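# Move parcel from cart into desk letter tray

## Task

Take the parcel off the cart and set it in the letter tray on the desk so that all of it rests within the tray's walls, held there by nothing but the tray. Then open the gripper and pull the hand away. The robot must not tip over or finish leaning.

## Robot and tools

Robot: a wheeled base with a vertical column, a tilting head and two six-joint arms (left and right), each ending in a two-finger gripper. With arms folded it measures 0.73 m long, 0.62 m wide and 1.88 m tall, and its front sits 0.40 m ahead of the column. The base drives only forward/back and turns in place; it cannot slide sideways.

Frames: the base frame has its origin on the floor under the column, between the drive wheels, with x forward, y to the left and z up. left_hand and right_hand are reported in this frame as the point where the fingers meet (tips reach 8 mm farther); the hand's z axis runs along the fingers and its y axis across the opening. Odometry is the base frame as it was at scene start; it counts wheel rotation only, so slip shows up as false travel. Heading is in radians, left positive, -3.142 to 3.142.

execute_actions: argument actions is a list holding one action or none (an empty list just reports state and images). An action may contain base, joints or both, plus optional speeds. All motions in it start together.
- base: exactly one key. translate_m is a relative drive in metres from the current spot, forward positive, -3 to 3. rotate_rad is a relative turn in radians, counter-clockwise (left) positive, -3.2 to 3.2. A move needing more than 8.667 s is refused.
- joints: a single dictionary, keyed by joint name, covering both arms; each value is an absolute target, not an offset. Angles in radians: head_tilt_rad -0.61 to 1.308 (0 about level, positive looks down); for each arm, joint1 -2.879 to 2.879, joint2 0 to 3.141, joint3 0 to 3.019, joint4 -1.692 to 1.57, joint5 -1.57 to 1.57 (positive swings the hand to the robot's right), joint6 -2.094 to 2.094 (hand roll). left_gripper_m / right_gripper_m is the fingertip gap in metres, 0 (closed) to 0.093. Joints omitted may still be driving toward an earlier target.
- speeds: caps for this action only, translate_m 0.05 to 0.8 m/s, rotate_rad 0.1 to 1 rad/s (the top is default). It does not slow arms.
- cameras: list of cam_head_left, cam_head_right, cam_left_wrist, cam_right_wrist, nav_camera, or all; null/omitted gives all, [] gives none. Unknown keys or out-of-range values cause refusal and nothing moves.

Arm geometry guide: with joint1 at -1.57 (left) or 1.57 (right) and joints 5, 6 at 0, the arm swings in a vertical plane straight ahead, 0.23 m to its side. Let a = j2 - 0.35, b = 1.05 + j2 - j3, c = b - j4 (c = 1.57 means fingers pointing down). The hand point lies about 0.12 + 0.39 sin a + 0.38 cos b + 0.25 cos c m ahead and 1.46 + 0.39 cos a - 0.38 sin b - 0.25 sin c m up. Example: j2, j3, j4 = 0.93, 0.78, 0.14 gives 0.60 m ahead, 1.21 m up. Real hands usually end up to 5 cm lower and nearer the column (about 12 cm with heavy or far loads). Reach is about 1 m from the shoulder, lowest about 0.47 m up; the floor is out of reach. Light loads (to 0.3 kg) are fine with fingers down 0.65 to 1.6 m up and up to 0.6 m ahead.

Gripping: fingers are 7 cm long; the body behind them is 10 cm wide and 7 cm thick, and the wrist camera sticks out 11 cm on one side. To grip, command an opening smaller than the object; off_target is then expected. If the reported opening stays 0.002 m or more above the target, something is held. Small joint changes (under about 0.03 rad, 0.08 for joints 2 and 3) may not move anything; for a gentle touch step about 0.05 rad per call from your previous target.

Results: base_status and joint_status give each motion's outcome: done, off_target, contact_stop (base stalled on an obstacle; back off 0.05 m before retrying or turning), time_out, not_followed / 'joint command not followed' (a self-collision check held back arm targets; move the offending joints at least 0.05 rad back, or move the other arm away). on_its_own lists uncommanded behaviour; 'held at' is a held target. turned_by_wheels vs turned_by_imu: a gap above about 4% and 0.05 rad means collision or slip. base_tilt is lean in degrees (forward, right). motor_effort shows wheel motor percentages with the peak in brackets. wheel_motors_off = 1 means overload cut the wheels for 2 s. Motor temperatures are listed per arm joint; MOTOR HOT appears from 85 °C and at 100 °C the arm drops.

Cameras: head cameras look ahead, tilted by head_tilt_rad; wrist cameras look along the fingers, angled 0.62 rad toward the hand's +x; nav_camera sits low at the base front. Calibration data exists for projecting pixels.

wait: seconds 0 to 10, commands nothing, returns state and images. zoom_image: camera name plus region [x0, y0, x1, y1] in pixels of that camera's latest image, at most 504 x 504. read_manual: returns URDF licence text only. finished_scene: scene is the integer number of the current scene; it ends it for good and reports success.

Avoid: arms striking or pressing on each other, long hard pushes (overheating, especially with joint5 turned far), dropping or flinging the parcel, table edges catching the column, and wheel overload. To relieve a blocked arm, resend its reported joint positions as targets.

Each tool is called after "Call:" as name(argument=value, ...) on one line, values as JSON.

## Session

Call:
execute_actions(actions=[])

Scene clock: 0.00 s.
Motor temperatures (°C, as the motors report them): left_arm=[23 22 24 23 24 22] | right_arm=[24 24 23 26 23 22]
base_odometry: x=+0.000 y=+0.000 heading=+0.000 (m, m, rad; odometry frame)
turned_by_wheels: +0.000 (rad since the last result)
turned_by_imu: +0.000 (rad since the last result)
base_tilt: forward=+0.2 right=+0.0 (deg)
base_status: not commanded
joint_positions: head_tilt_rad=+0.883 left_joint1_rad=-1.562 left_joint2_rad=+0.898 left_joint3_rad=+0.397 left_joint4_rad=-0.896 left_joint5_rad=-0.021 left_joint6_rad=+0.094 left_gripper_m=+0.095 right_joint1_rad=+1.556 right_joint2_rad=+0.883 right_joint3_rad=+0.377 right_joint4_rad=-0.927 right_joint5_rad=-0.040 right_joint6_rad=+0.004 right_gripper_m=+0.094
joint_status: not commanded
wheel_motors_off: 0
motor_effort: left_wheel=+0 right_wheel=+0 (%)
left_hand: x=+0.1459 y=+0.2300 z=+1.2442 quat_wxyz=(+0.423, -0.043, -0.905, +0.008) (m; base frame)
right_hand: x=+0.1334 y=-0.2215 z=+1.2541 quat_wxyz=(+0.439, -0.017, -0.898, -0.013) (m; base frame)
pictures: cam_head_left, cam_head_right, cam_left_wrist, cam_right_wrist, nav_camera
camera_calibration (this result's frames):
cam_head_left: T_world_to_cam=[[-0.0140463, -0.999803, 0.0139936, 0.0256625], [-0.81643, 0.00338812, -0.577435, 0.938915], [0.577274, -0.0195356, -0.816317, 1.1678], [0, 0, 0, 1]] pos_world=[0.0927778, 0.04529, 1.4951]
cam_head_right: T_world_to_cam=[[-0.0199812, -0.999427, 0.0273335, -0.0681293], [-0.822008, 0.000859468, -0.569475, 0.927361], [0.569125, -0.0338471, -0.821554, 1.17205], [0, 0, 0, 1]] pos_world=[0.0938941, -0.0292167, 1.49287]
cam_left_wrist: T_world_to_cam=[[-0.0676425, -0.996009, 0.0582288, 0.16556], [-0.0562833, 0.0620789, 0.996483, -1.24273], [-0.996121, 0.0641273, -0.0602578, 0.326868], [0, 0, 0, 1]] pos_world=[0.266854, 0.221085, 1.24842]
cam_right_wrist: T_world_to_cam=[[-0.0270884, -0.999606, 0.00734704, -0.229181], [-0.0341936, 0.008272, 0.999381, -1.24555], [-0.999048, 0.0268204, -0.0344042, 0.303382], [0, 0, 0, 1]] pos_world=[0.254295, -0.226924, 1.2569]
Images, in order (width x height): cam_head_left 672x504, cam_head_right 672x504, cam_left_wrist 672x504, cam_right_wrist 672x504, nav_camera 672x504.

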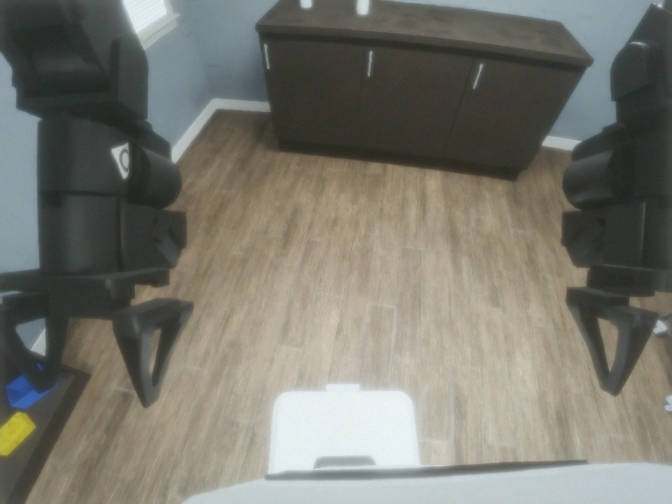

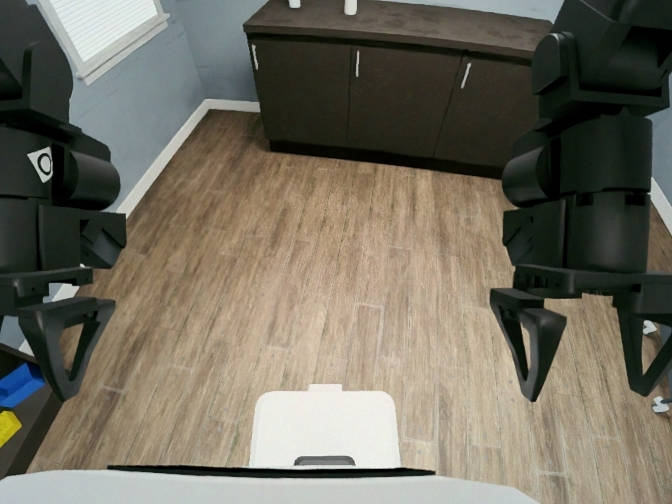

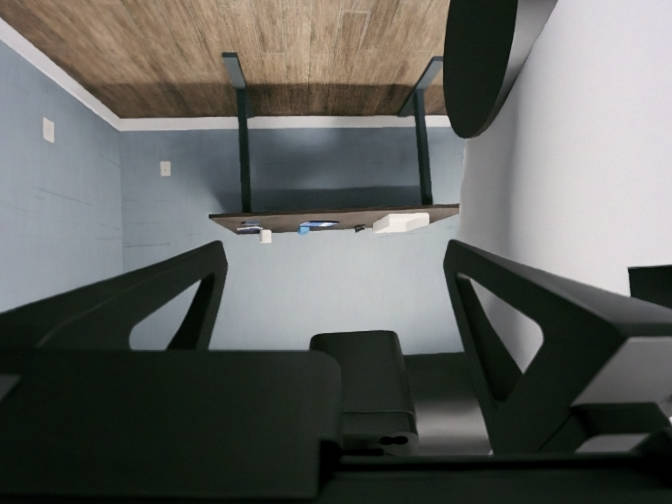

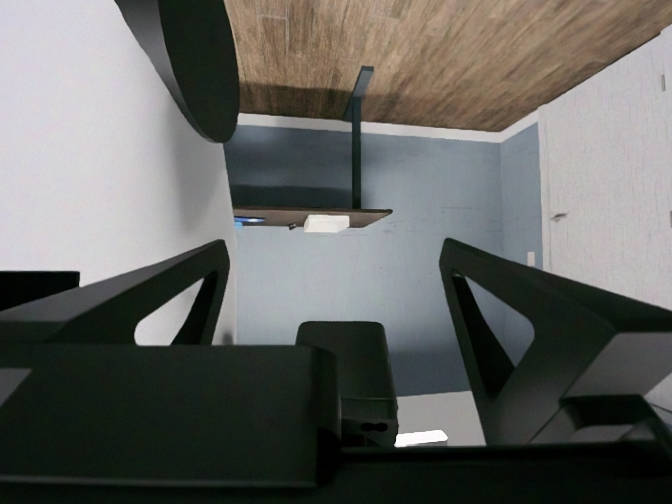

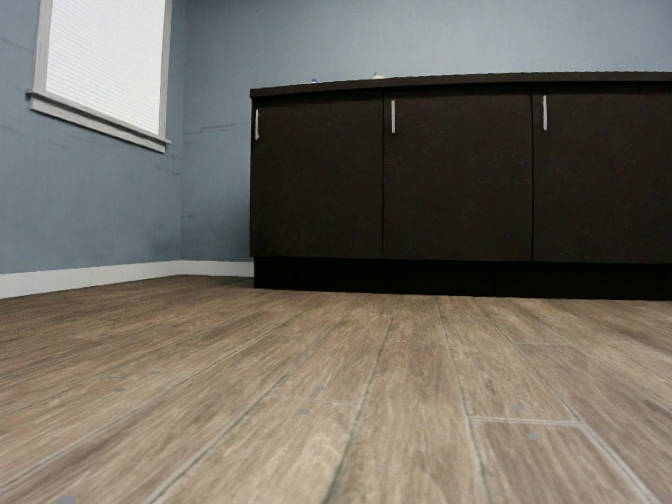

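Call:
execute_actions(actions=[{"base":{"rotate_rad":-1.4},"joints":{"head_tilt_rad":0.65}}], cameras=["cam_head_left","nav_camera"])

Call:
zoom_image(camera="cam_head_left", region=[200, 100, 450, 320])

Scene clock: 3.03 s.
Motor temperatures (°C, as the motors report them): left_arm=[23 22 24 23 24 22] | right_arm=[24 24 23 26 23 22]
base_odometry: x=+0.000 y=+0.000 heading=-1.399 (m, m, rad; odometry frame)
turned_by_wheels: -1.399 (rad since the last result)
turned_by_imu: -1.372 (rad since the last result)
base_tilt: forward=+0.3 right=+0.0 (deg)
base_status: done
joint_positions: head_tilt_rad=+0.667 left_joint1_rad=-1.562 left_joint2_rad=+0.898 left_joint3_rad=+0.397 left_joint4_rad=-0.896 left_joint5_rad=-0.021 left_joint6_rad=+0.094 left_gripper_m=+0.095 right_joint1_rad=+1.556 right_joint2_rad=+0.883 right_joint3_rad=+0.377 right_joint4_rad=-0.927 right_joint5_rad=-0.040 right_joint6_rad=+0.004 right_gripper_m=+0.094
joint_status: all done
wheel_motors_off: 0
motor_effort: left_wheel=+2(35) right_wheel=-2(38) (%)
left_hand: x=+0.1459 y=+0.2300 z=+1.2442 quat_wxyz=(+0.423, -0.043, -0.905, +0.008) (m; base frame)
right_hand: x=+0.1334 y=-0.2215 z=+1.2541 quat_wxyz=(+0.439, -0.017, -0.898, -0.013) (m; base frame)
pictures: cam_head_left, nav_camera
camera_calibration (this result's frames):
cam_head_left: T_world_to_cam=[[-0.0167141, -0.999803, 0.0106657, 0.0309209], [-0.674042, 0.00338812, -0.738685, 1.18012], [0.738504, -0.0195356, -0.673966, 0.94052], [0, 0, 0, 1]] pos_world=[0.101391, 0.04529, 1.50529]
Images, in order (width x height): cam_head_left 672x504, nav_camera 672x504.

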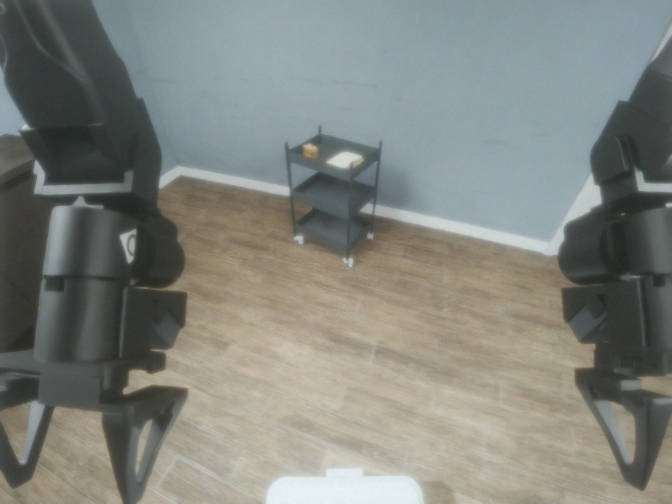

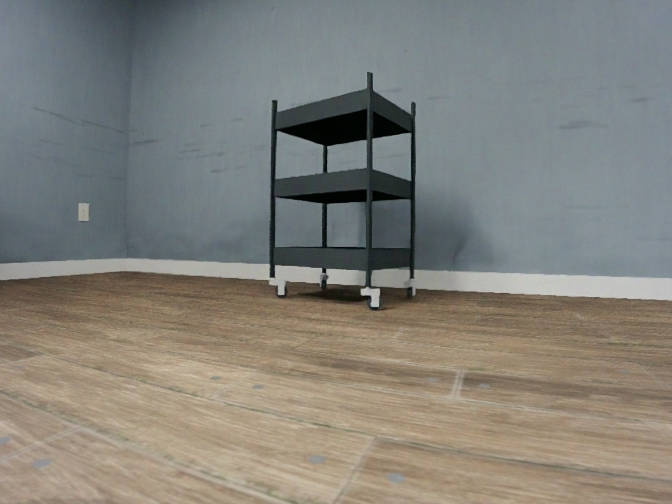

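Region (200, 100, 450, 320) of cam_head_left's 672x504 image, scaled by 2.016, with more detail than that image has; it fills the top 444 rows of this view, and the rest is white.

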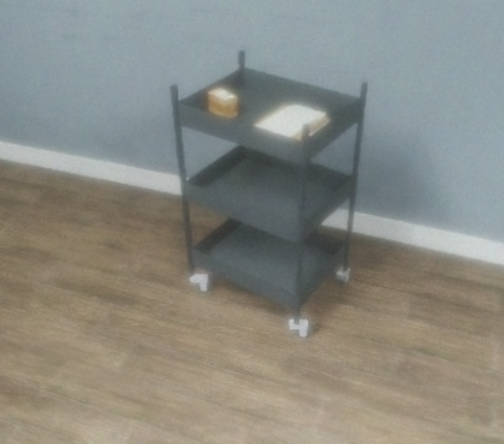

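Call:
execute_actions(actions=[{"base":{"rotate_rad":0.21}}], cameras=[])

Call:
execute_actions(actions=[{"base":{"translate_m":1.05},"joints":{"head_tilt_rad":0.95}}], cameras=["cam_head_left","cam_head_right","nav_camera"])

Scene clock: 4.80 s.
Motor temperatures (°C, as the motors report them): left_arm=[23 22 24 23 24 22] | right_arm=[24 24 23 26 23 22]
base_odometry: x=+0.000 y=+0.000 heading=-1.190 (m, m, rad; odometry frame)
turned_by_wheels: +0.209 (rad since the last result)
turned_by_imu: +0.206 (rad since the last result)
base_tilt: forward=+0.3 right=+0.0 (deg)
base_status: done
joint_positions: head_tilt_rad=+0.667 left_joint1_rad=-1.562 left_joint2_rad=+0.898 left_joint3_rad=+0.397 left_joint4_rad=-0.896 left_joint5_rad=-0.021 left_joint6_rad=+0.094 left_gripper_m=+0.095 right_joint1_rad=+1.556 right_joint2_rad=+0.883 right_joint3_rad=+0.377 right_joint4_rad=-0.927 right_joint5_rad=-0.040 right_joint6_rad=+0.004 right_gripper_m=+0.094
joint_status: not commanded
wheel_motors_off: 0
motor_effort: left_wheel=-2(24) right_wheel=+3(27) (%)
left_hand: x=+0.1459 y=+0.2300 z=+1.2442 quat_wxyz=(+0.423, -0.043, -0.905, +0.008) (m; base frame)
right_hand: x=+0.1334 y=-0.2215 z=+1.2541 quat_wxyz=(+0.439, -0.017, -0.898, -0.013) (m; base frame)
pictures: none
No camera images: the call's "cameras" was empty. Leave "cameras" out to get every camera's image.

Scene clock: 7.87 s.
Motor temperatures (°C, as the motors report them): left_arm=[23 22 24 23 24 22] | right_arm=[24 24 23 26 23 22]
base_odometry: x=+0.390 y=-0.975 heading=-1.191 (m, m, rad; odometry frame)
turned_by_wheels: -0.001 (rad since the last result)
turned_by_imu: +0.002 (rad since the last result)
base_tilt: forward=+0.3 right=+0.0 (deg)
base_status: done
joint_positions: head_tilt_rad=+0.951 left_joint1_rad=-1.562 left_joint2_rad=+0.898 left_joint3_rad=+0.399 left_joint4_rad=-0.896 left_joint5_rad=-0.021 left_joint6_rad=+0.094 left_gripper_m=+0.095 right_joint1_rad=+1.556 right_joint2_rad=+0.883 right_joint3_rad=+0.379 right_joint4_rad=-0.927 right_joint5_rad=-0.040 right_joint6_rad=+0.004 right_gripper_m=+0.094
joint_status: all done
wheel_motors_off: 0
motor_effort: left_wheel=-3(45) right_wheel=+1(64) (%)
left_hand: x=+0.1471 y=+0.2300 z=+1.2438 quat_wxyz=(+0.422, -0.043, -0.906, +0.008) (m; base frame)
right_hand: x=+0.1344 y=-0.2215 z=+1.2538 quat_wxyz=(+0.438, -0.017, -0.899, -0.013) (m; base frame)
pictures: cam_head_left, cam_head_right, nav_camera
camera_calibration (this result's frames):
cam_head_left: T_world_to_cam=[[-0.0130553, -0.999803, 0.0149224, 0.0241826], [-0.854046, 0.00338812, -0.520186, 0.852633], [0.520033, -0.0195356, -0.853923, 1.22858], [0, 0, 0, 1]] pos_world=[0.0896035, 0.04529, 1.49228]
cam_head_right: T_world_to_cam=[[-0.018063, -0.999427, 0.0286373, -0.070233], [-0.859067, 0.000859468, -0.511863, 0.840491], [0.511545, -0.0338471, -0.85859, 1.23196], [0, 0, 0, 1]] pos_world=[0.0905647, -0.0292167, 1.48998]
Images, in order (width x height): cam_head_left 672x504, cam_head_right 672x504, nav_camera 672x504.

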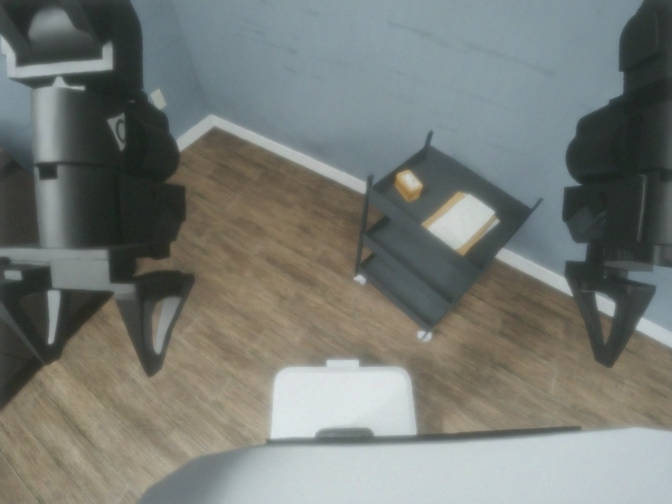

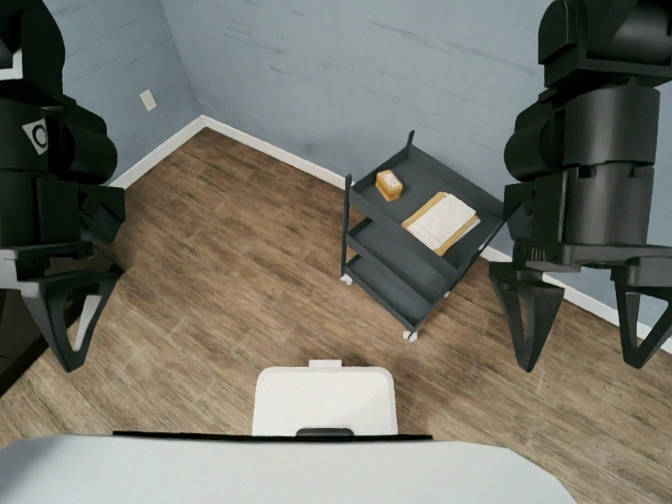

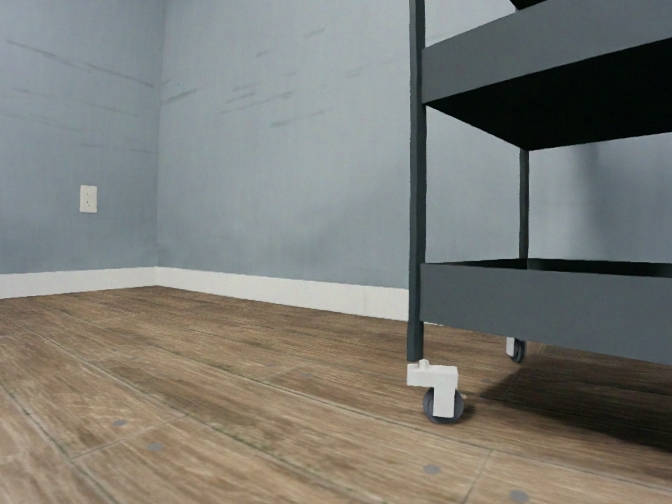

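Call:
zoom_image(camera="cam_head_left", region=[350, 130, 500, 250])

Region (350, 130, 500, 250) of cam_head_left's 672x504 image, scaled by 3.360, with more detail than that image has; it fills the top 403 rows of this view, and the rest is white.

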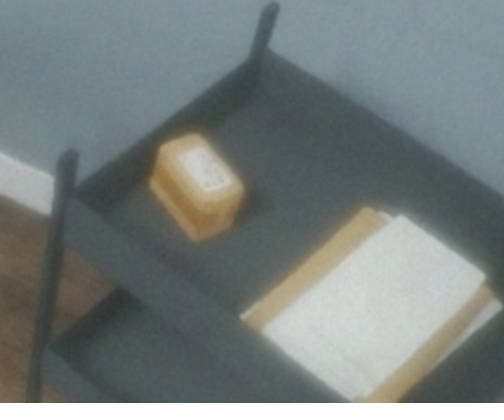

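Call:
execute_actions(actions=[{"base":{"translate_m":0.22},"joints":{"head_tilt_rad":1.1,"right_joint1_rad":1.57,"right_joint2_rad":1.82,"right_joint3_rad":1.55,"right_joint4_rad":-0.24,"right_joint5_rad":0,"right_joint6_rad":-0.6}}], cameras=["cam_head_left","cam_right_wrist"])

Scene clock: 10.23 s.
Motor temperatures (°C, as the motors report them): left_arm=[23 22 24 23 24 22] | right_arm=[24 24 23 26 23 22]
base_odometry: x=+0.472 y=-1.179 heading=-1.191 (m, m, rad; odometry frame)
turned_by_wheels: -0.001 (rad since the last result)
turned_by_imu: +0.000 (rad since the last result)
base_tilt: forward=+0.3 right=+0.0 (deg)
base_status: done
joint_positions: head_tilt_rad=+1.100 left_joint1_rad=-1.562 left_joint2_rad=+0.899 left_joint3_rad=+0.400 left_joint4_rad=-0.896 left_joint5_rad=-0.021 left_joint6_rad=+0.094 left_gripper_m=+0.095 right_joint1_rad=+1.558 right_joint2_rad=+1.815 right_joint3_rad=+1.552 right_joint4_rad=-0.247 right_joint5_rad=-0.002 right_joint6_rad=-0.593 right_gripper_m=+0.094
joint_status: all done
wheel_motors_off: 0
motor_effort: left_wheel=-1(37) right_wheel=+1(43) (%)
left_hand: x=+0.1472 y=+0.2300 z=+1.2437 quat_wxyz=(+0.422, -0.043, -0.906, +0.008) (m; base frame)
right_hand: x=+0.6077 y=-0.2347 z=+0.8803 quat_wxyz=(-0.005, +0.289, -0.957, +0.006) (m; base frame)
pictures: cam_head_left, cam_right_wrist
camera_calibration (this result's frames):
cam_head_left: T_world_to_cam=[[-0.0107064, -0.999803, 0.016688, 0.021346], [-0.92155, 0.00338812, -0.388246, 0.652821], [0.388113, -0.0195356, -0.921405, 1.3391], [0, 0, 0, 1]] pos_world=[0.0821151, 0.04529, 1.48695]
cam_right_wrist: T_world_to_cam=[[0.549486, -0.834745, 0.0355683, -0.563359], [-0.690552, -0.42978, 0.581744, -0.191838], [-0.470322, -0.344222, -0.812594, 1.04136], [0, 0, 0, 1]] pos_world=[0.66686, -0.19425, 0.977844]
Images, in order (width x height): cam_head_left 672x504, cam_right_wrist 672x504.

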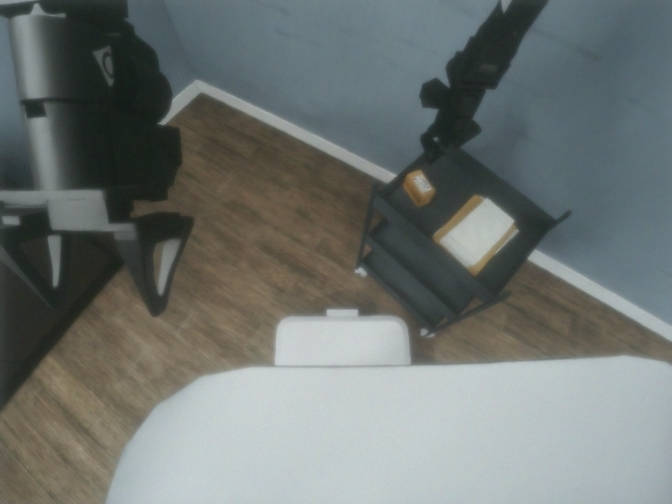

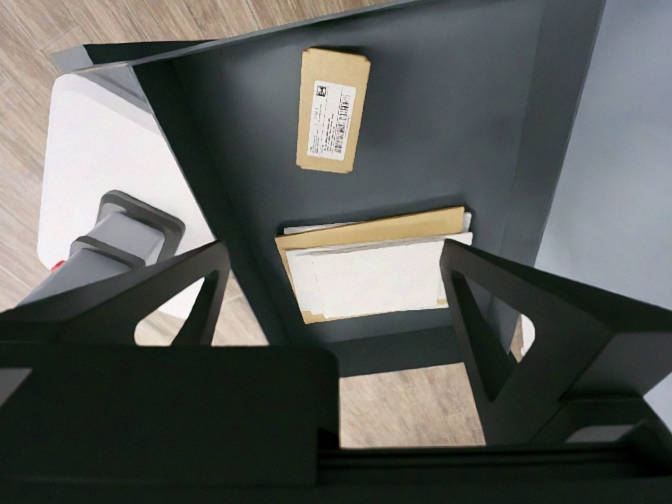

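Call:
execute_actions(actions=[{"joints":{"right_joint1_rad":1.585,"right_joint2_rad":2.13,"right_joint3_rad":1.94,"right_joint4_rad":-0.33,"right_joint6_rad":-0.49}}], cameras=["cam_right_wrist"])

Scene clock: 12.07 s.
Motor temperatures (°C, as the motors report them): left_arm=[23 22 24 23 24 22] | right_arm=[24 24 23 26 23 22]
base_odometry: x=+0.472 y=-1.179 heading=-1.191 (m, m, rad; odometry frame)
turned_by_wheels: +0.000 (rad since the last result)
turned_by_imu: +0.000 (rad since the last result)
base_tilt: forward=+0.2 right=-0.1 (deg)
base_status: not commanded
joint_positions: head_tilt_rad=+1.100 left_joint1_rad=-1.562 left_joint2_rad=+0.899 left_joint3_rad=+0.400 left_joint4_rad=-0.896 left_joint5_rad=-0.021 left_joint6_rad=+0.094 left_gripper_m=+0.095 right_joint1_rad=+1.575 right_joint2_rad=+2.140 right_joint3_rad=+1.925 right_joint4_rad=-0.320 right_joint5_rad=-0.002 right_joint6_rad=-0.496 right_gripper_m=+0.094
joint_status: all done
wheel_motors_off: 0
motor_effort: left_wheel=-3(2) right_wheel=+3(2) (%)
left_hand: x=+0.1472 y=+0.2300 z=+1.2437 quat_wxyz=(+0.422, -0.043, -0.906, +0.008) (m; base frame)
right_hand: x=+0.6121 y=-0.2214 z=+0.7613 quat_wxyz=(+0.005, +0.247, -0.969, -0.004) (m; base frame)
pictures: cam_right_wrist
camera_calibration (this result's frames):
cam_right_wrist: T_world_to_cam=[[0.474338, -0.880274, 0.0109881, -0.495855], [-0.712344, -0.376455, 0.592323, -0.0967933], [-0.51727, -0.288789, -0.805626, 0.987014], [0, 0, 0, 1]] pos_world=[0.676806, -0.187888, 0.857945]
Images, in order (width x height): cam_right_wrist 672x504.

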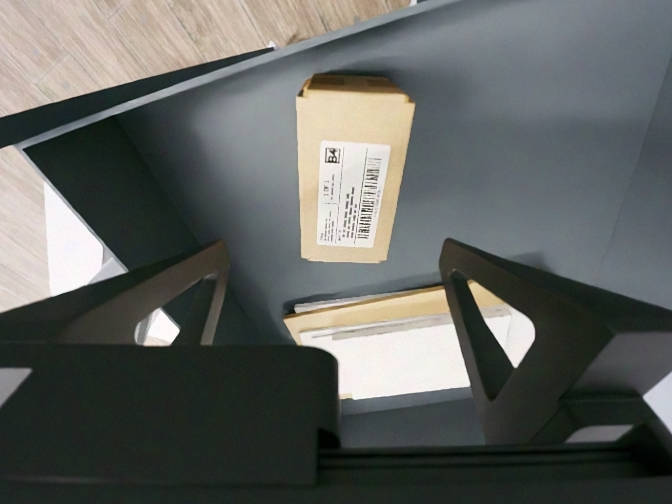

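Call:
execute_actions(actions=[{"joints":{"right_joint2_rad":2.34,"right_joint3_rad":2.26,"right_joint4_rad":-0.43,"right_joint6_rad":-0.46}}], cameras=["cam_right_wrist","cam_head_left"])

Scene clock: 13.63 s.
Motor temperatures (°C, as the motors report them): left_arm=[23 22 24 23 24 22] | right_arm=[24 25 24 26 23 22]
base_odometry: x=+0.472 y=-1.179 heading=-1.191 (m, m, rad; odometry frame)
turned_by_wheels: +0.000 (rad since the last result)
turned_by_imu: +0.000 (rad since the last result)
base_tilt: forward=+0.3 right=+0.0 (deg)
base_status: not commanded
joint_positions: head_tilt_rad=+1.100 left_joint1_rad=-1.562 left_joint2_rad=+0.899 left_joint3_rad=+0.400 left_joint4_rad=-0.896 left_joint5_rad=-0.021 left_joint6_rad=+0.094 left_gripper_m=+0.095 right_joint1_rad=+1.575 right_joint2_rad=+2.351 right_joint3_rad=+2.240 right_joint4_rad=-0.418 right_joint5_rad=-0.002 right_joint6_rad=-0.467 right_gripper_m=+0.094
joint_status: all done
wheel_motors_off: 0
motor_effort: left_wheel=-2(3) right_wheel=+4(3) (%)
left_hand: x=+0.1472 y=+0.2300 z=+1.2437 quat_wxyz=(+0.422, -0.043, -0.906, +0.008) (m; base frame)
right_hand: x=+0.6243 y=-0.2212 z=+0.6984 quat_wxyz=(+0.002, +0.232, -0.973, -0.003) (m; base frame)
pictures: cam_head_left, cam_right_wrist
camera_calibration (this result's frames):
cam_head_left: T_world_to_cam=[[-0.0107064, -0.999803, 0.016688, 0.021346], [-0.92155, 0.00338812, -0.388246, 0.652821], [0.388113, -0.0195356, -0.921405, 1.3391], [0, 0, 0, 1]] pos_world=[0.0821151, 0.04529, 1.48695]
cam_right_wrist: T_world_to_cam=[[0.448201, -0.893829, 0.0135889, -0.489209], [-0.726153, -0.355171, 0.58869, -0.0349286], [-0.521362, -0.273719, -0.808245, 0.950459], [0, 0, 0, 1]] pos_world=[0.689433, -0.189516, 0.795413]
Images, in order (width x height): cam_head_left 672x504, cam_right_wrist 672x504.

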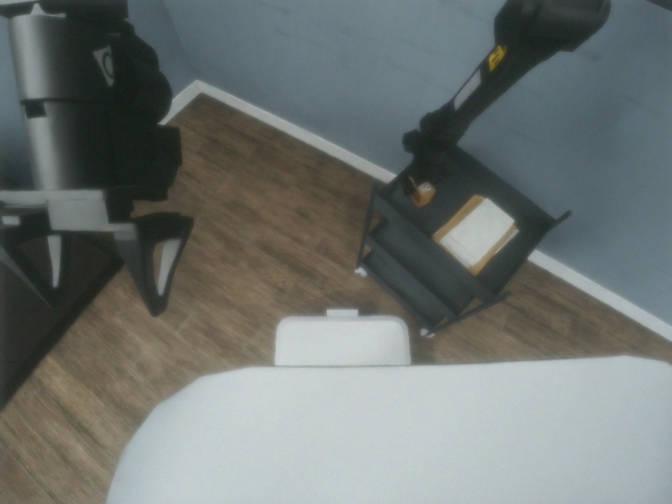

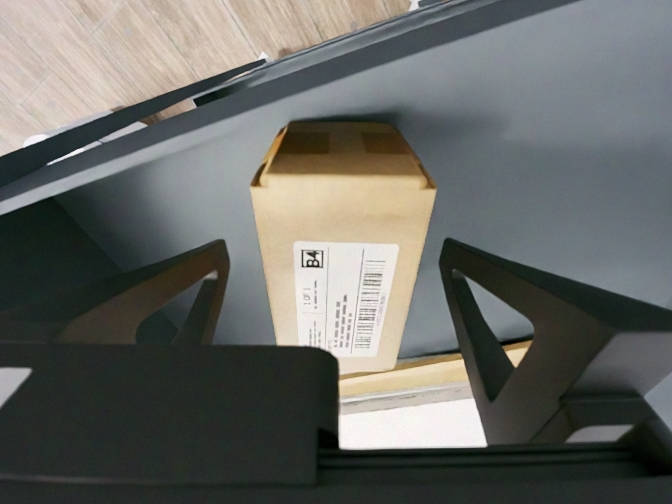

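Call:
execute_actions(actions=[{"joints":{"right_gripper_m":0.03}}], cameras=[])

Call:
execute_actions(actions=[{"joints":{"right_joint2_rad":1.82,"right_joint3_rad":1.55,"right_joint4_rad":-0.24}}], cameras=["cam_right_wrist"])

Scene clock: 14.53 s.
Motor temperatures (°C, as the motors report them): left_arm=[23 22 24 23 24 22] | right_arm=[24 25 24 26 23 22]
base_odometry: x=+0.472 y=-1.179 heading=-1.191 (m, m, rad; odometry frame)
turned_by_wheels: +0.000 (rad since the last result)
turned_by_imu: +0.000 (rad since the last result)
base_tilt: forward=+0.3 right=+0.0 (deg)
base_status: not commanded
joint_positions: head_tilt_rad=+1.100 left_joint1_rad=-1.562 left_joint2_rad=+0.899 left_joint3_rad=+0.400 left_joint4_rad=-0.896 left_joint5_rad=-0.021 left_joint6_rad=+0.094 left_gripper_m=+0.095 right_joint1_rad=+1.575 right_joint2_rad=+2.351 right_joint3_rad=+2.240 right_joint4_rad=-0.418 right_joint5_rad=-0.001 right_joint6_rad=-0.466 right_gripper_m=+0.049
joint_status: right_gripper_m off_target (ended at +0.049, target +0.030)
wheel_motors_off: 0
motor_effort: left_wheel=-4(4) right_wheel=+1(2) (%)
left_hand: x=+0.1472 y=+0.2300 z=+1.2437 quat_wxyz=(+0.422, -0.043, -0.906, +0.008) (m; base frame)
right_hand: x=+0.6243 y=-0.2213 z=+0.6984 quat_wxyz=(+0.002, +0.232, -0.973, -0.003) (m; base frame)
pictures: none
No camera images: the call's "cameras" was empty. Leave "cameras" out to get every camera's image.

Scene clock: 16.13 s.
Motor temperatures (°C, as the motors report them): left_arm=[23 22 24 23 24 22] | right_arm=[24 25 24 26 23 22]
base_odometry: x=+0.472 y=-1.179 heading=-1.191 (m, m, rad; odometry frame)
turned_by_wheels: +0.000 (rad since the last result)
turned_by_imu: +0.000 (rad since the last result)
base_tilt: forward=+0.3 right=+0.0 (deg)
base_status: not commanded
joint_positions: head_tilt_rad=+1.100 left_joint1_rad=-1.562 left_joint2_rad=+0.899 left_joint3_rad=+0.400 left_joint4_rad=-0.896 left_joint5_rad=-0.021 left_joint6_rad=+0.094 left_gripper_m=+0.095 right_joint1_rad=+1.575 right_joint2_rad=+1.836 right_joint3_rad=+1.541 right_joint4_rad=-0.246 right_joint5_rad=+0.002 right_joint6_rad=-0.466 right_gripper_m=+0.049
joint_status: all done
wheel_motors_off: 0
motor_effort: left_wheel=-3(3) right_wheel=+4(4) (%)
left_hand: x=+0.1472 y=+0.2300 z=+1.2437 quat_wxyz=(+0.422, -0.043, -0.906, +0.008) (m; base frame)
right_hand: x=+0.5895 y=-0.2229 z=+0.8694 quat_wxyz=(+0.009, +0.232, -0.973, -0.003) (m; base frame)
pictures: cam_right_wrist
camera_calibration (this result's frames):
cam_right_wrist: T_world_to_cam=[[0.447924, -0.893986, 0.0123651, -0.476264], [-0.719305, -0.352119, 0.598842, -0.173694], [-0.531002, -0.27713, -0.800772, 1.0685], [0, 0, 0, 1]] pos_world=[0.655768, -0.19082, 0.965531]
Images, in order (width x height): cam_right_wrist 672x504.

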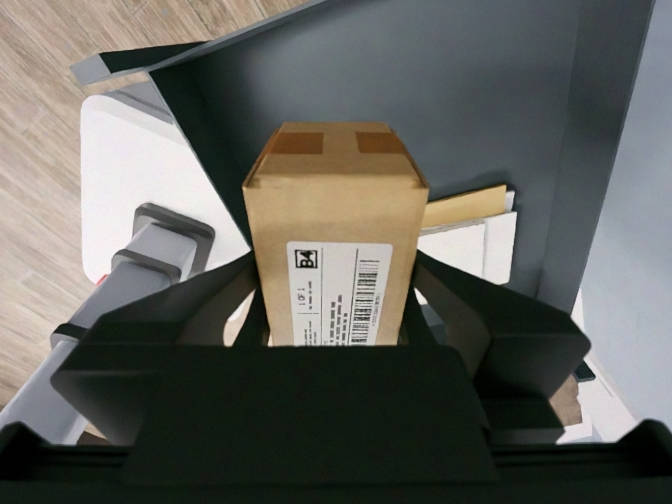

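Call:
execute_actions(actions=[{"base":{"translate_m":-0.68},"joints":{"head_tilt_rad":0.5,"right_joint1_rad":1.57,"right_joint2_rad":0.92,"right_joint3_rad":0.86,"right_joint4_rad":-0.47,"right_joint6_rad":0}}], cameras=[])

Call:
execute_actions(actions=[{"base":{"rotate_rad":-2.11}}], cameras=["cam_head_left"])

Call:
execute_actions(actions=[{"base":{"translate_m":0.9}}], cameras=["cam_head_left","cam_head_right","nav_camera"])

Scene clock: 20.43 s.
Motor temperatures (°C, as the motors report them): left_arm=[23 22 24 23 24 22] | right_arm=[24 26 24 26 23 22]
base_odometry: x=+0.220 y=-0.548 heading=-1.193 (m, m, rad; odometry frame)
turned_by_wheels: -0.001 (rad since the last result)
turned_by_imu: -0.002 (rad since the last result)
base_tilt: forward=+0.3 right=+0.0 (deg)
base_status: done
joint_positions: head_tilt_rad=+0.518 left_joint1_rad=-1.562 left_joint2_rad=+0.898 left_joint3_rad=+0.395 left_joint4_rad=-0.896 left_joint5_rad=-0.021 left_joint6_rad=+0.094 left_gripper_m=+0.095 right_joint1_rad=+1.575 right_joint2_rad=+0.920 right_joint3_rad=+0.852 right_joint4_rad=-0.457 right_joint5_rad=+0.002 right_joint6_rad=-0.007 right_gripper_m=+0.049
joint_status: all done
wheel_motors_off: 0
motor_effort: left_wheel=+0(50) right_wheel=+0(55) (%)
left_hand: x=+0.1448 y=+0.2300 z=+1.2446 quat_wxyz=(+0.424, -0.043, -0.905, +0.008) (m; base frame)
right_hand: x=+0.5005 y=-0.2241 z=+1.1904 quat_wxyz=(+0.001, +0.004, -1.000, -0.001) (m; base frame)
pictures: none
No camera images: the call's "cameras" was empty. Leave "cameras" out to get every camera's image.

Scene clock: 23.87 s.
Motor temperatures (°C, as the motors report them): left_arm=[23 22 24 23 24 22] | right_arm=[24 26 24 26 23 22]
base_odometry: x=+0.220 y=-0.548 heading=+2.981 (m, m, rad; odometry frame)
turned_by_wheels: -2.109 (rad since the last result)
turned_by_imu: -2.068 (rad since the last result)
base_tilt: forward=+0.2 right=+0.0 (deg)
base_status: done
joint_positions: head_tilt_rad=+0.518 left_joint1_rad=-1.562 left_joint2_rad=+0.898 left_joint3_rad=+0.396 left_joint4_rad=-0.896 left_joint5_rad=-0.021 left_joint6_rad=+0.094 left_gripper_m=+0.095 right_joint1_rad=+1.575 right_joint2_rad=+0.920 right_joint3_rad=+0.852 right_joint4_rad=-0.457 right_joint5_rad=+0.001 right_joint6_rad=-0.007 right_gripper_m=+0.049
joint_status: not commanded
wheel_motors_off: 0
motor_effort: left_wheel=+2(40) right_wheel=-2(36) (%)
left_hand: x=+0.1456 y=+0.2300 z=+1.2444 quat_wxyz=(+0.423, -0.043, -0.905, +0.008) (m; base frame)
right_hand: x=+0.5005 y=-0.2239 z=+1.1904 quat_wxyz=(+0.001, +0.004, -1.000, -0.001) (m; base frame)
pictures: cam_head_left
camera_calibration (this result's frames):
cam_head_left: T_world_to_cam=[[-0.018115, -0.999803, 0.00806021, 0.0350033], [-0.556637, 0.00338812, -0.830749, 1.31603], [0.830558, -0.0195356, -0.556589, 0.755157], [0, 0, 0, 1]] pos_world=[0.105983, 0.04529, 1.51332]
Images, in order (width x height): cam_head_left 672x504.

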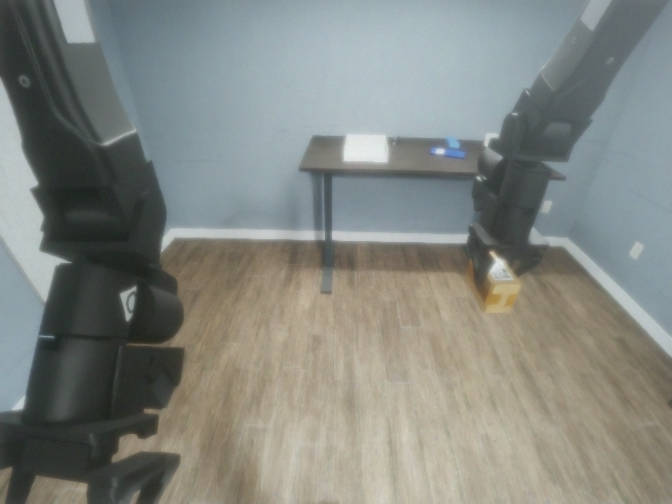

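Scene clock: 26.83 s.
Motor temperatures (°C, as the motors report them): left_arm=[23 22 24 23 24 22] | right_arm=[24 26 24 26 23 22]
base_odometry: x=-0.669 y=-0.404 heading=+2.981 (m, m, rad; odometry frame)
turned_by_wheels: +0.000 (rad since the last result)
turned_by_imu: +0.002 (rad since the last result)
base_tilt: forward=+0.2 right=+0.0 (deg)
base_status: done
joint_positions: head_tilt_rad=+0.518 left_joint1_rad=-1.562 left_joint2_rad=+0.898 left_joint3_rad=+0.399 left_joint4_rad=-0.896 left_joint5_rad=-0.021 left_joint6_rad=+0.094 left_gripper_m=+0.095 right_joint1_rad=+1.575 right_joint2_rad=+0.922 right_joint3_rad=+0.853 right_joint4_rad=-0.459 right_joint5_rad=+0.001 right_joint6_rad=-0.007 right_gripper_m=+0.049
joint_status: not commanded
wheel_motors_off: 0
motor_effort: left_wheel=+0(52) right_wheel=-1(45) (%)
left_hand: x=+0.1469 y=+0.2300 z=+1.2440 quat_wxyz=(+0.422, -0.043, -0.906, +0.008) (m; base frame)
right_hand: x=+0.5005 y=-0.2239 z=+1.1901 quat_wxyz=(+0.002, +0.004, -1.000, -0.001) (m; base frame)
pictures: cam_head_left, cam_head_right, nav_camera
camera_calibration (this result's frames):
cam_head_left: T_world_to_cam=[[-0.0181176, -0.999803, 0.00805431, 0.0350125], [-0.556367, 0.00338812, -0.83093, 1.3163], [0.830739, -0.0195356, -0.556319, 0.754732], [0, 0, 0, 1]] pos_world=[0.105992, 0.04529, 1.51334]
cam_head_right: T_world_to_cam=[[-0.0284252, -0.999427, 0.0183949, -0.0539417], [-0.56442, 0.000859468, -0.825487, 1.30874], [0.824998, -0.0338471, -0.564121, 0.762808], [0, 0, 0, 1]] pos_world=[0.10783, -0.0292167, 1.51166]
Images, in order (width x height): cam_head_left 672x504, cam_head_right 672x504, nav_camera 672x504.

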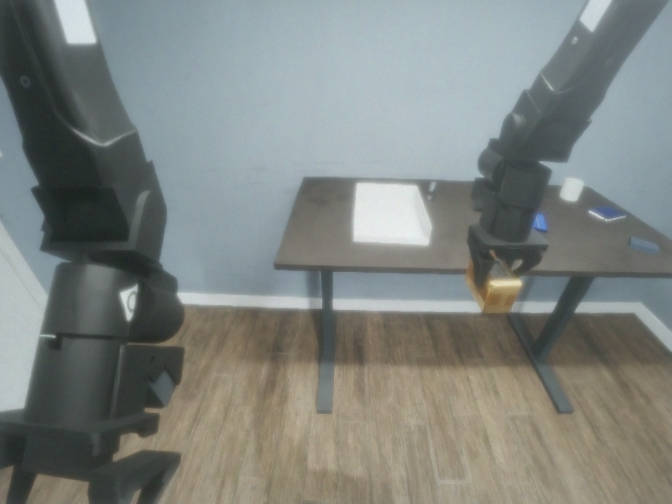

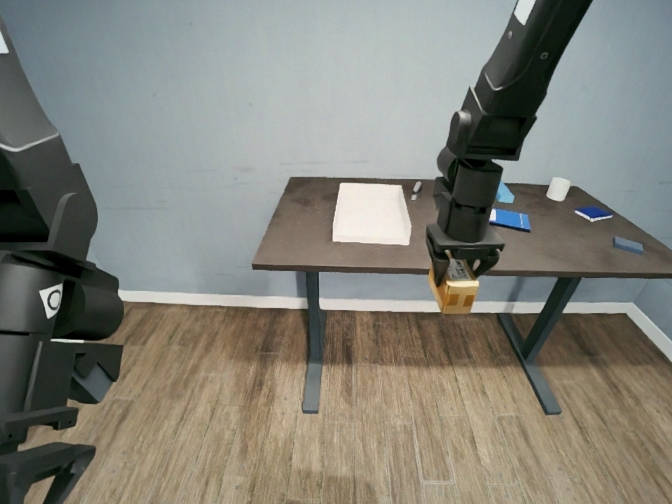

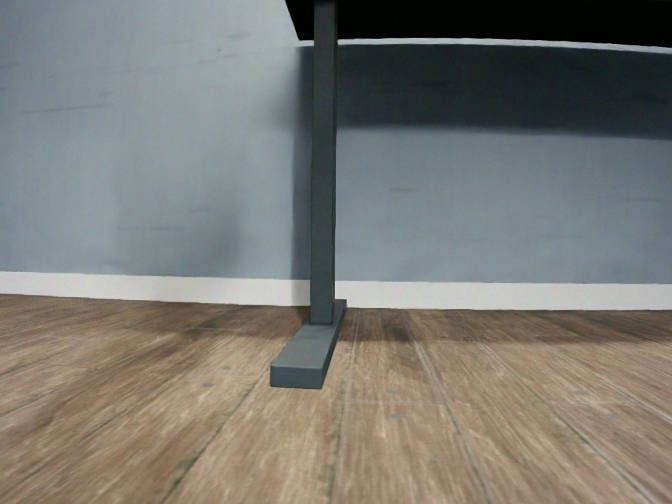

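Call:
execute_actions(actions=[{"base":{"translate_m":0.5},"joints":{"head_tilt_rad":0.85,"right_joint1_rad":1.64,"right_joint2_rad":1.42,"right_joint3_rad":1.44,"right_joint4_rad":-0.53}}], cameras=["cam_head_left","cam_right_wrist"])

Scene clock: 29.77 s.
Motor temperatures (°C, as the motors report them): left_arm=[23 22 24 23 24 22] | right_arm=[24 26 24 26 23 22]
base_odometry: x=-1.162 y=-0.324 heading=+2.981 (m, m, rad; odometry frame)
turned_by_wheels: +0.000 (rad since the last result)
turned_by_imu: +0.001 (rad since the last result)
base_tilt: forward=+0.3 right=+0.0 (deg)
base_status: done
joint_positions: head_tilt_rad=+0.852 left_joint1_rad=-1.562 left_joint2_rad=+0.898 left_joint3_rad=+0.398 left_joint4_rad=-0.896 left_joint5_rad=-0.021 left_joint6_rad=+0.094 left_gripper_m=+0.095 right_joint1_rad=+1.638 right_joint2_rad=+1.432 right_joint3_rad=+1.424 right_joint4_rad=-0.524 right_joint5_rad=+0.001 right_joint6_rad=-0.007 right_gripper_m=+0.049
joint_status: all done
wheel_motors_off: 0
motor_effort: left_wheel=+1(39) right_wheel=+0(38) (%)
left_hand: x=+0.1467 y=+0.2300 z=+1.2440 quat_wxyz=(+0.422, -0.043, -0.905, +0.008) (m; base frame)
right_hand: x=+0.6499 y=-0.1835 z=+1.0586 quat_wxyz=(+0.004, +0.020, -0.999, -0.029) (m; base frame)
pictures: cam_head_left, cam_right_wrist
camera_calibration (this result's frames):
cam_head_left: T_world_to_cam=[[-0.014469, -0.999803, 0.013556, 0.0263575], [-0.798329, 0.00338812, -0.602212, 0.976168], [0.602048, -0.0195356, -0.798221, 1.1387], [0, 0, 0, 1]] pos_world=[0.0941353, 0.04529, 1.49643]
cam_right_wrist: T_world_to_cam=[[0.0361413, -0.998702, -0.0358787, -0.170945], [-0.804244, -0.0503777, 0.59216, -0.112042], [-0.593199, 0.0074538, -0.805021, 1.36009], [0, 0, 0, 1]] pos_world=[0.722871, -0.186505, 1.15511]
Images, in order (width x height): cam_head_left 672x504, cam_right_wrist 672x504.

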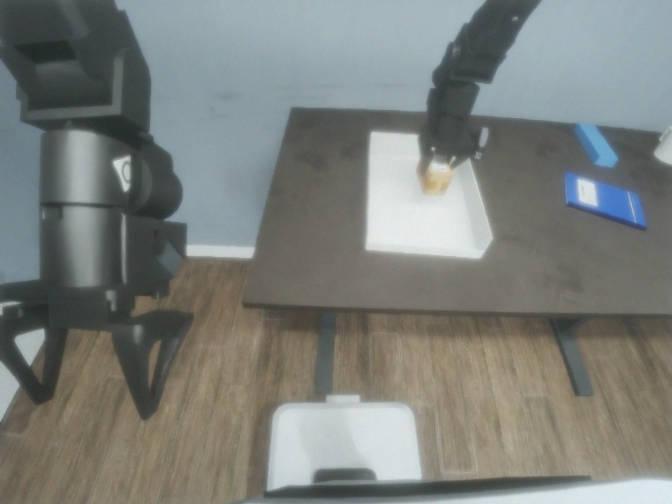

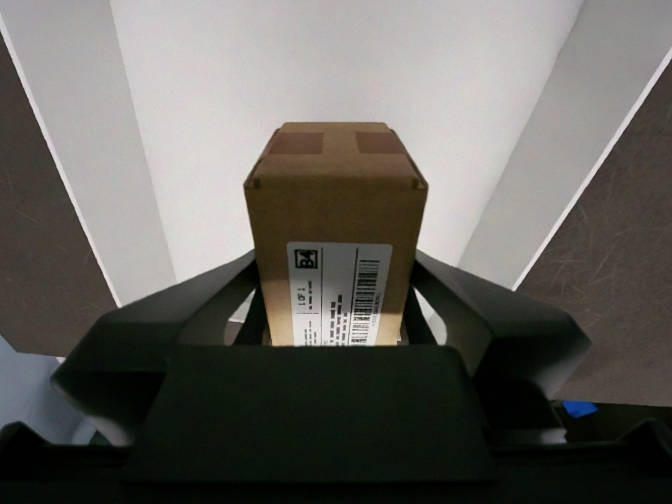

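Call:
execute_actions(actions=[{"joints":{"right_joint2_rad":1.55,"right_joint3_rad":1.52,"right_joint4_rad":-0.48}}], cameras=["cam_right_wrist"])

Call:
execute_actions(actions=[{"joints":{"right_joint2_rad":1.59,"right_joint3_rad":1.54,"right_joint4_rad":-0.46}}], cameras=["cam_right_wrist","cam_head_left"])

Scene clock: 31.13 s.
Motor temperatures (°C, as the motors report them): left_arm=[23 22 24 23 24 22] | right_arm=[24 26 24 26 23 22]
base_odometry: x=-1.162 y=-0.324 heading=+2.981 (m, m, rad; odometry frame)
turned_by_wheels: +0.000 (rad since the last result)
turned_by_imu: +0.000 (rad since the last result)
base_tilt: forward=+0.2 right=+0.0 (deg)
base_status: not commanded
joint_positions: head_tilt_rad=+0.852 left_joint1_rad=-1.562 left_joint2_rad=+0.898 left_joint3_rad=+0.398 left_joint4_rad=-0.896 left_joint5_rad=-0.021 left_joint6_rad=+0.094 left_gripper_m=+0.095 right_joint1_rad=+1.638 right_joint2_rad=+1.560 right_joint3_rad=+1.512 right_joint4_rad=-0.487 right_joint5_rad=+0.001 right_joint6_rad=-0.007 right_gripper_m=+0.049
joint_status: all done
wheel_motors_off: 0
motor_effort: left_wheel=+0(1) right_wheel=+0(0) (%)
left_hand: x=+0.1467 y=+0.2300 z=+1.2440 quat_wxyz=(+0.422, -0.043, -0.905, +0.008) (m; base frame)
right_hand: x=+0.6559 y=-0.1803 z=+1.0064 quat_wxyz=(+0.005, +0.020, -0.999, -0.029) (m; base frame)
pictures: cam_right_wrist
camera_calibration (this result's frames):
cam_right_wrist: T_world_to_cam=[[0.0361914, -0.9987, -0.035885, -0.169841], [-0.802883, -0.0504387, 0.593999, -0.0788782], [-0.595037, 0.00731377, -0.803665, 1.32147], [0, 0, 0, 1]] pos_world=[0.729142, -0.183264, 1.10278]
Images, in order (width x height): cam_right_wrist 672x504.

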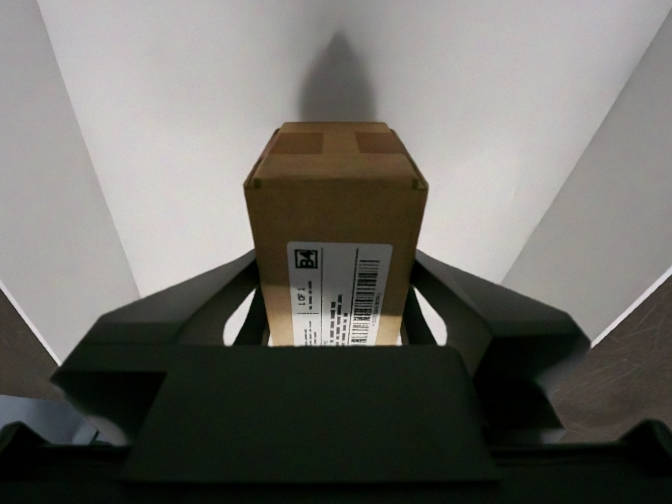

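Scene clock: 31.83 s.
Motor temperatures (°C, as the motors report them): left_arm=[23 22 24 23 24 22] | right_arm=[24 26 24 26 23 22]
base_odometry: x=-1.162 y=-0.324 heading=+2.981 (m, m, rad; odometry frame)
turned_by_wheels: +0.000 (rad since the last result)
turned_by_imu: +0.000 (rad since the last result)
base_tilt: forward=+0.3 right=+0.0 (deg)
base_status: not commanded
joint_positions: head_tilt_rad=+0.852 left_joint1_rad=-1.562 left_joint2_rad=+0.898 left_joint3_rad=+0.398 left_joint4_rad=-0.896 left_joint5_rad=-0.021 left_joint6_rad=+0.094 left_gripper_m=+0.095 right_joint1_rad=+1.638 right_joint2_rad=+1.583 right_joint3_rad=+1.520 right_joint4_rad=-0.473 right_joint5_rad=+0.001 right_joint6_rad=-0.007 right_gripper_m=+0.049
joint_status: all done
wheel_motors_off: 0
motor_effort: left_wheel=+0(1) right_wheel=+1(3) (%)
left_hand: x=+0.1467 y=+0.2300 z=+1.2440 quat_wxyz=(+0.422, -0.043, -0.905, +0.008) (m; base frame)
right_hand: x=+0.6535 y=-0.1797 z=+0.9956 quat_wxyz=(+0.006, +0.020, -0.999, -0.029) (m; base frame)
pictures: cam_head_left, cam_right_wrist
camera_calibration (this result's frames):
cam_head_left: T_world_to_cam=[[-0.014469, -0.999803, 0.013556, 0.0263575], [-0.798329, 0.00338812, -0.602212, 0.976168], [0.602048, -0.0195356, -0.798221, 1.1387], [0, 0, 0, 1]] pos_world=[0.0941353, 0.04529, 1.49643]
cam_right_wrist: T_world_to_cam=[[0.0362165, -0.998699, -0.0358882, -0.16961], [-0.802201, -0.0504691, 0.594918, -0.0756941], [-0.595955, 0.0072437, -0.802985, 1.31126], [0, 0, 0, 1]] pos_world=[0.72687, -0.182707, 1.09186]
Images, in order (width x height): cam_head_left 672x504, cam_right_wrist 672x504.

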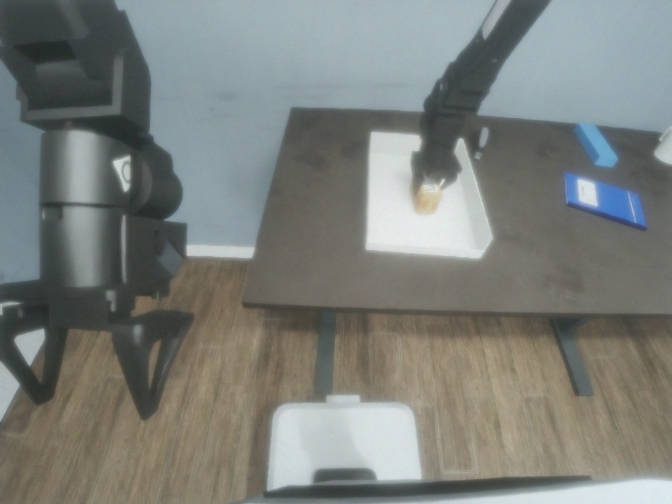

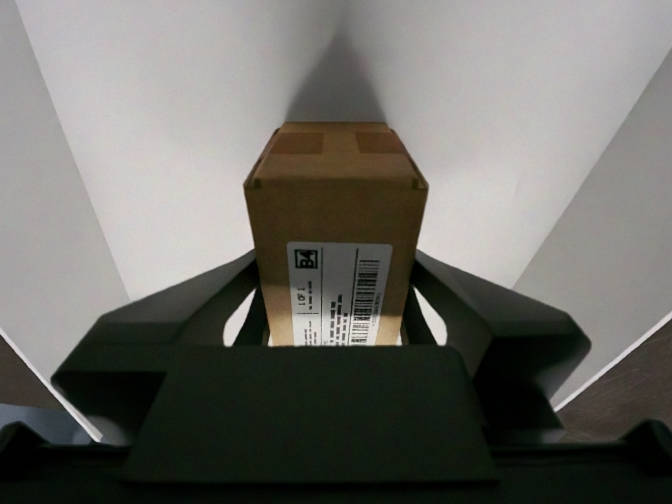

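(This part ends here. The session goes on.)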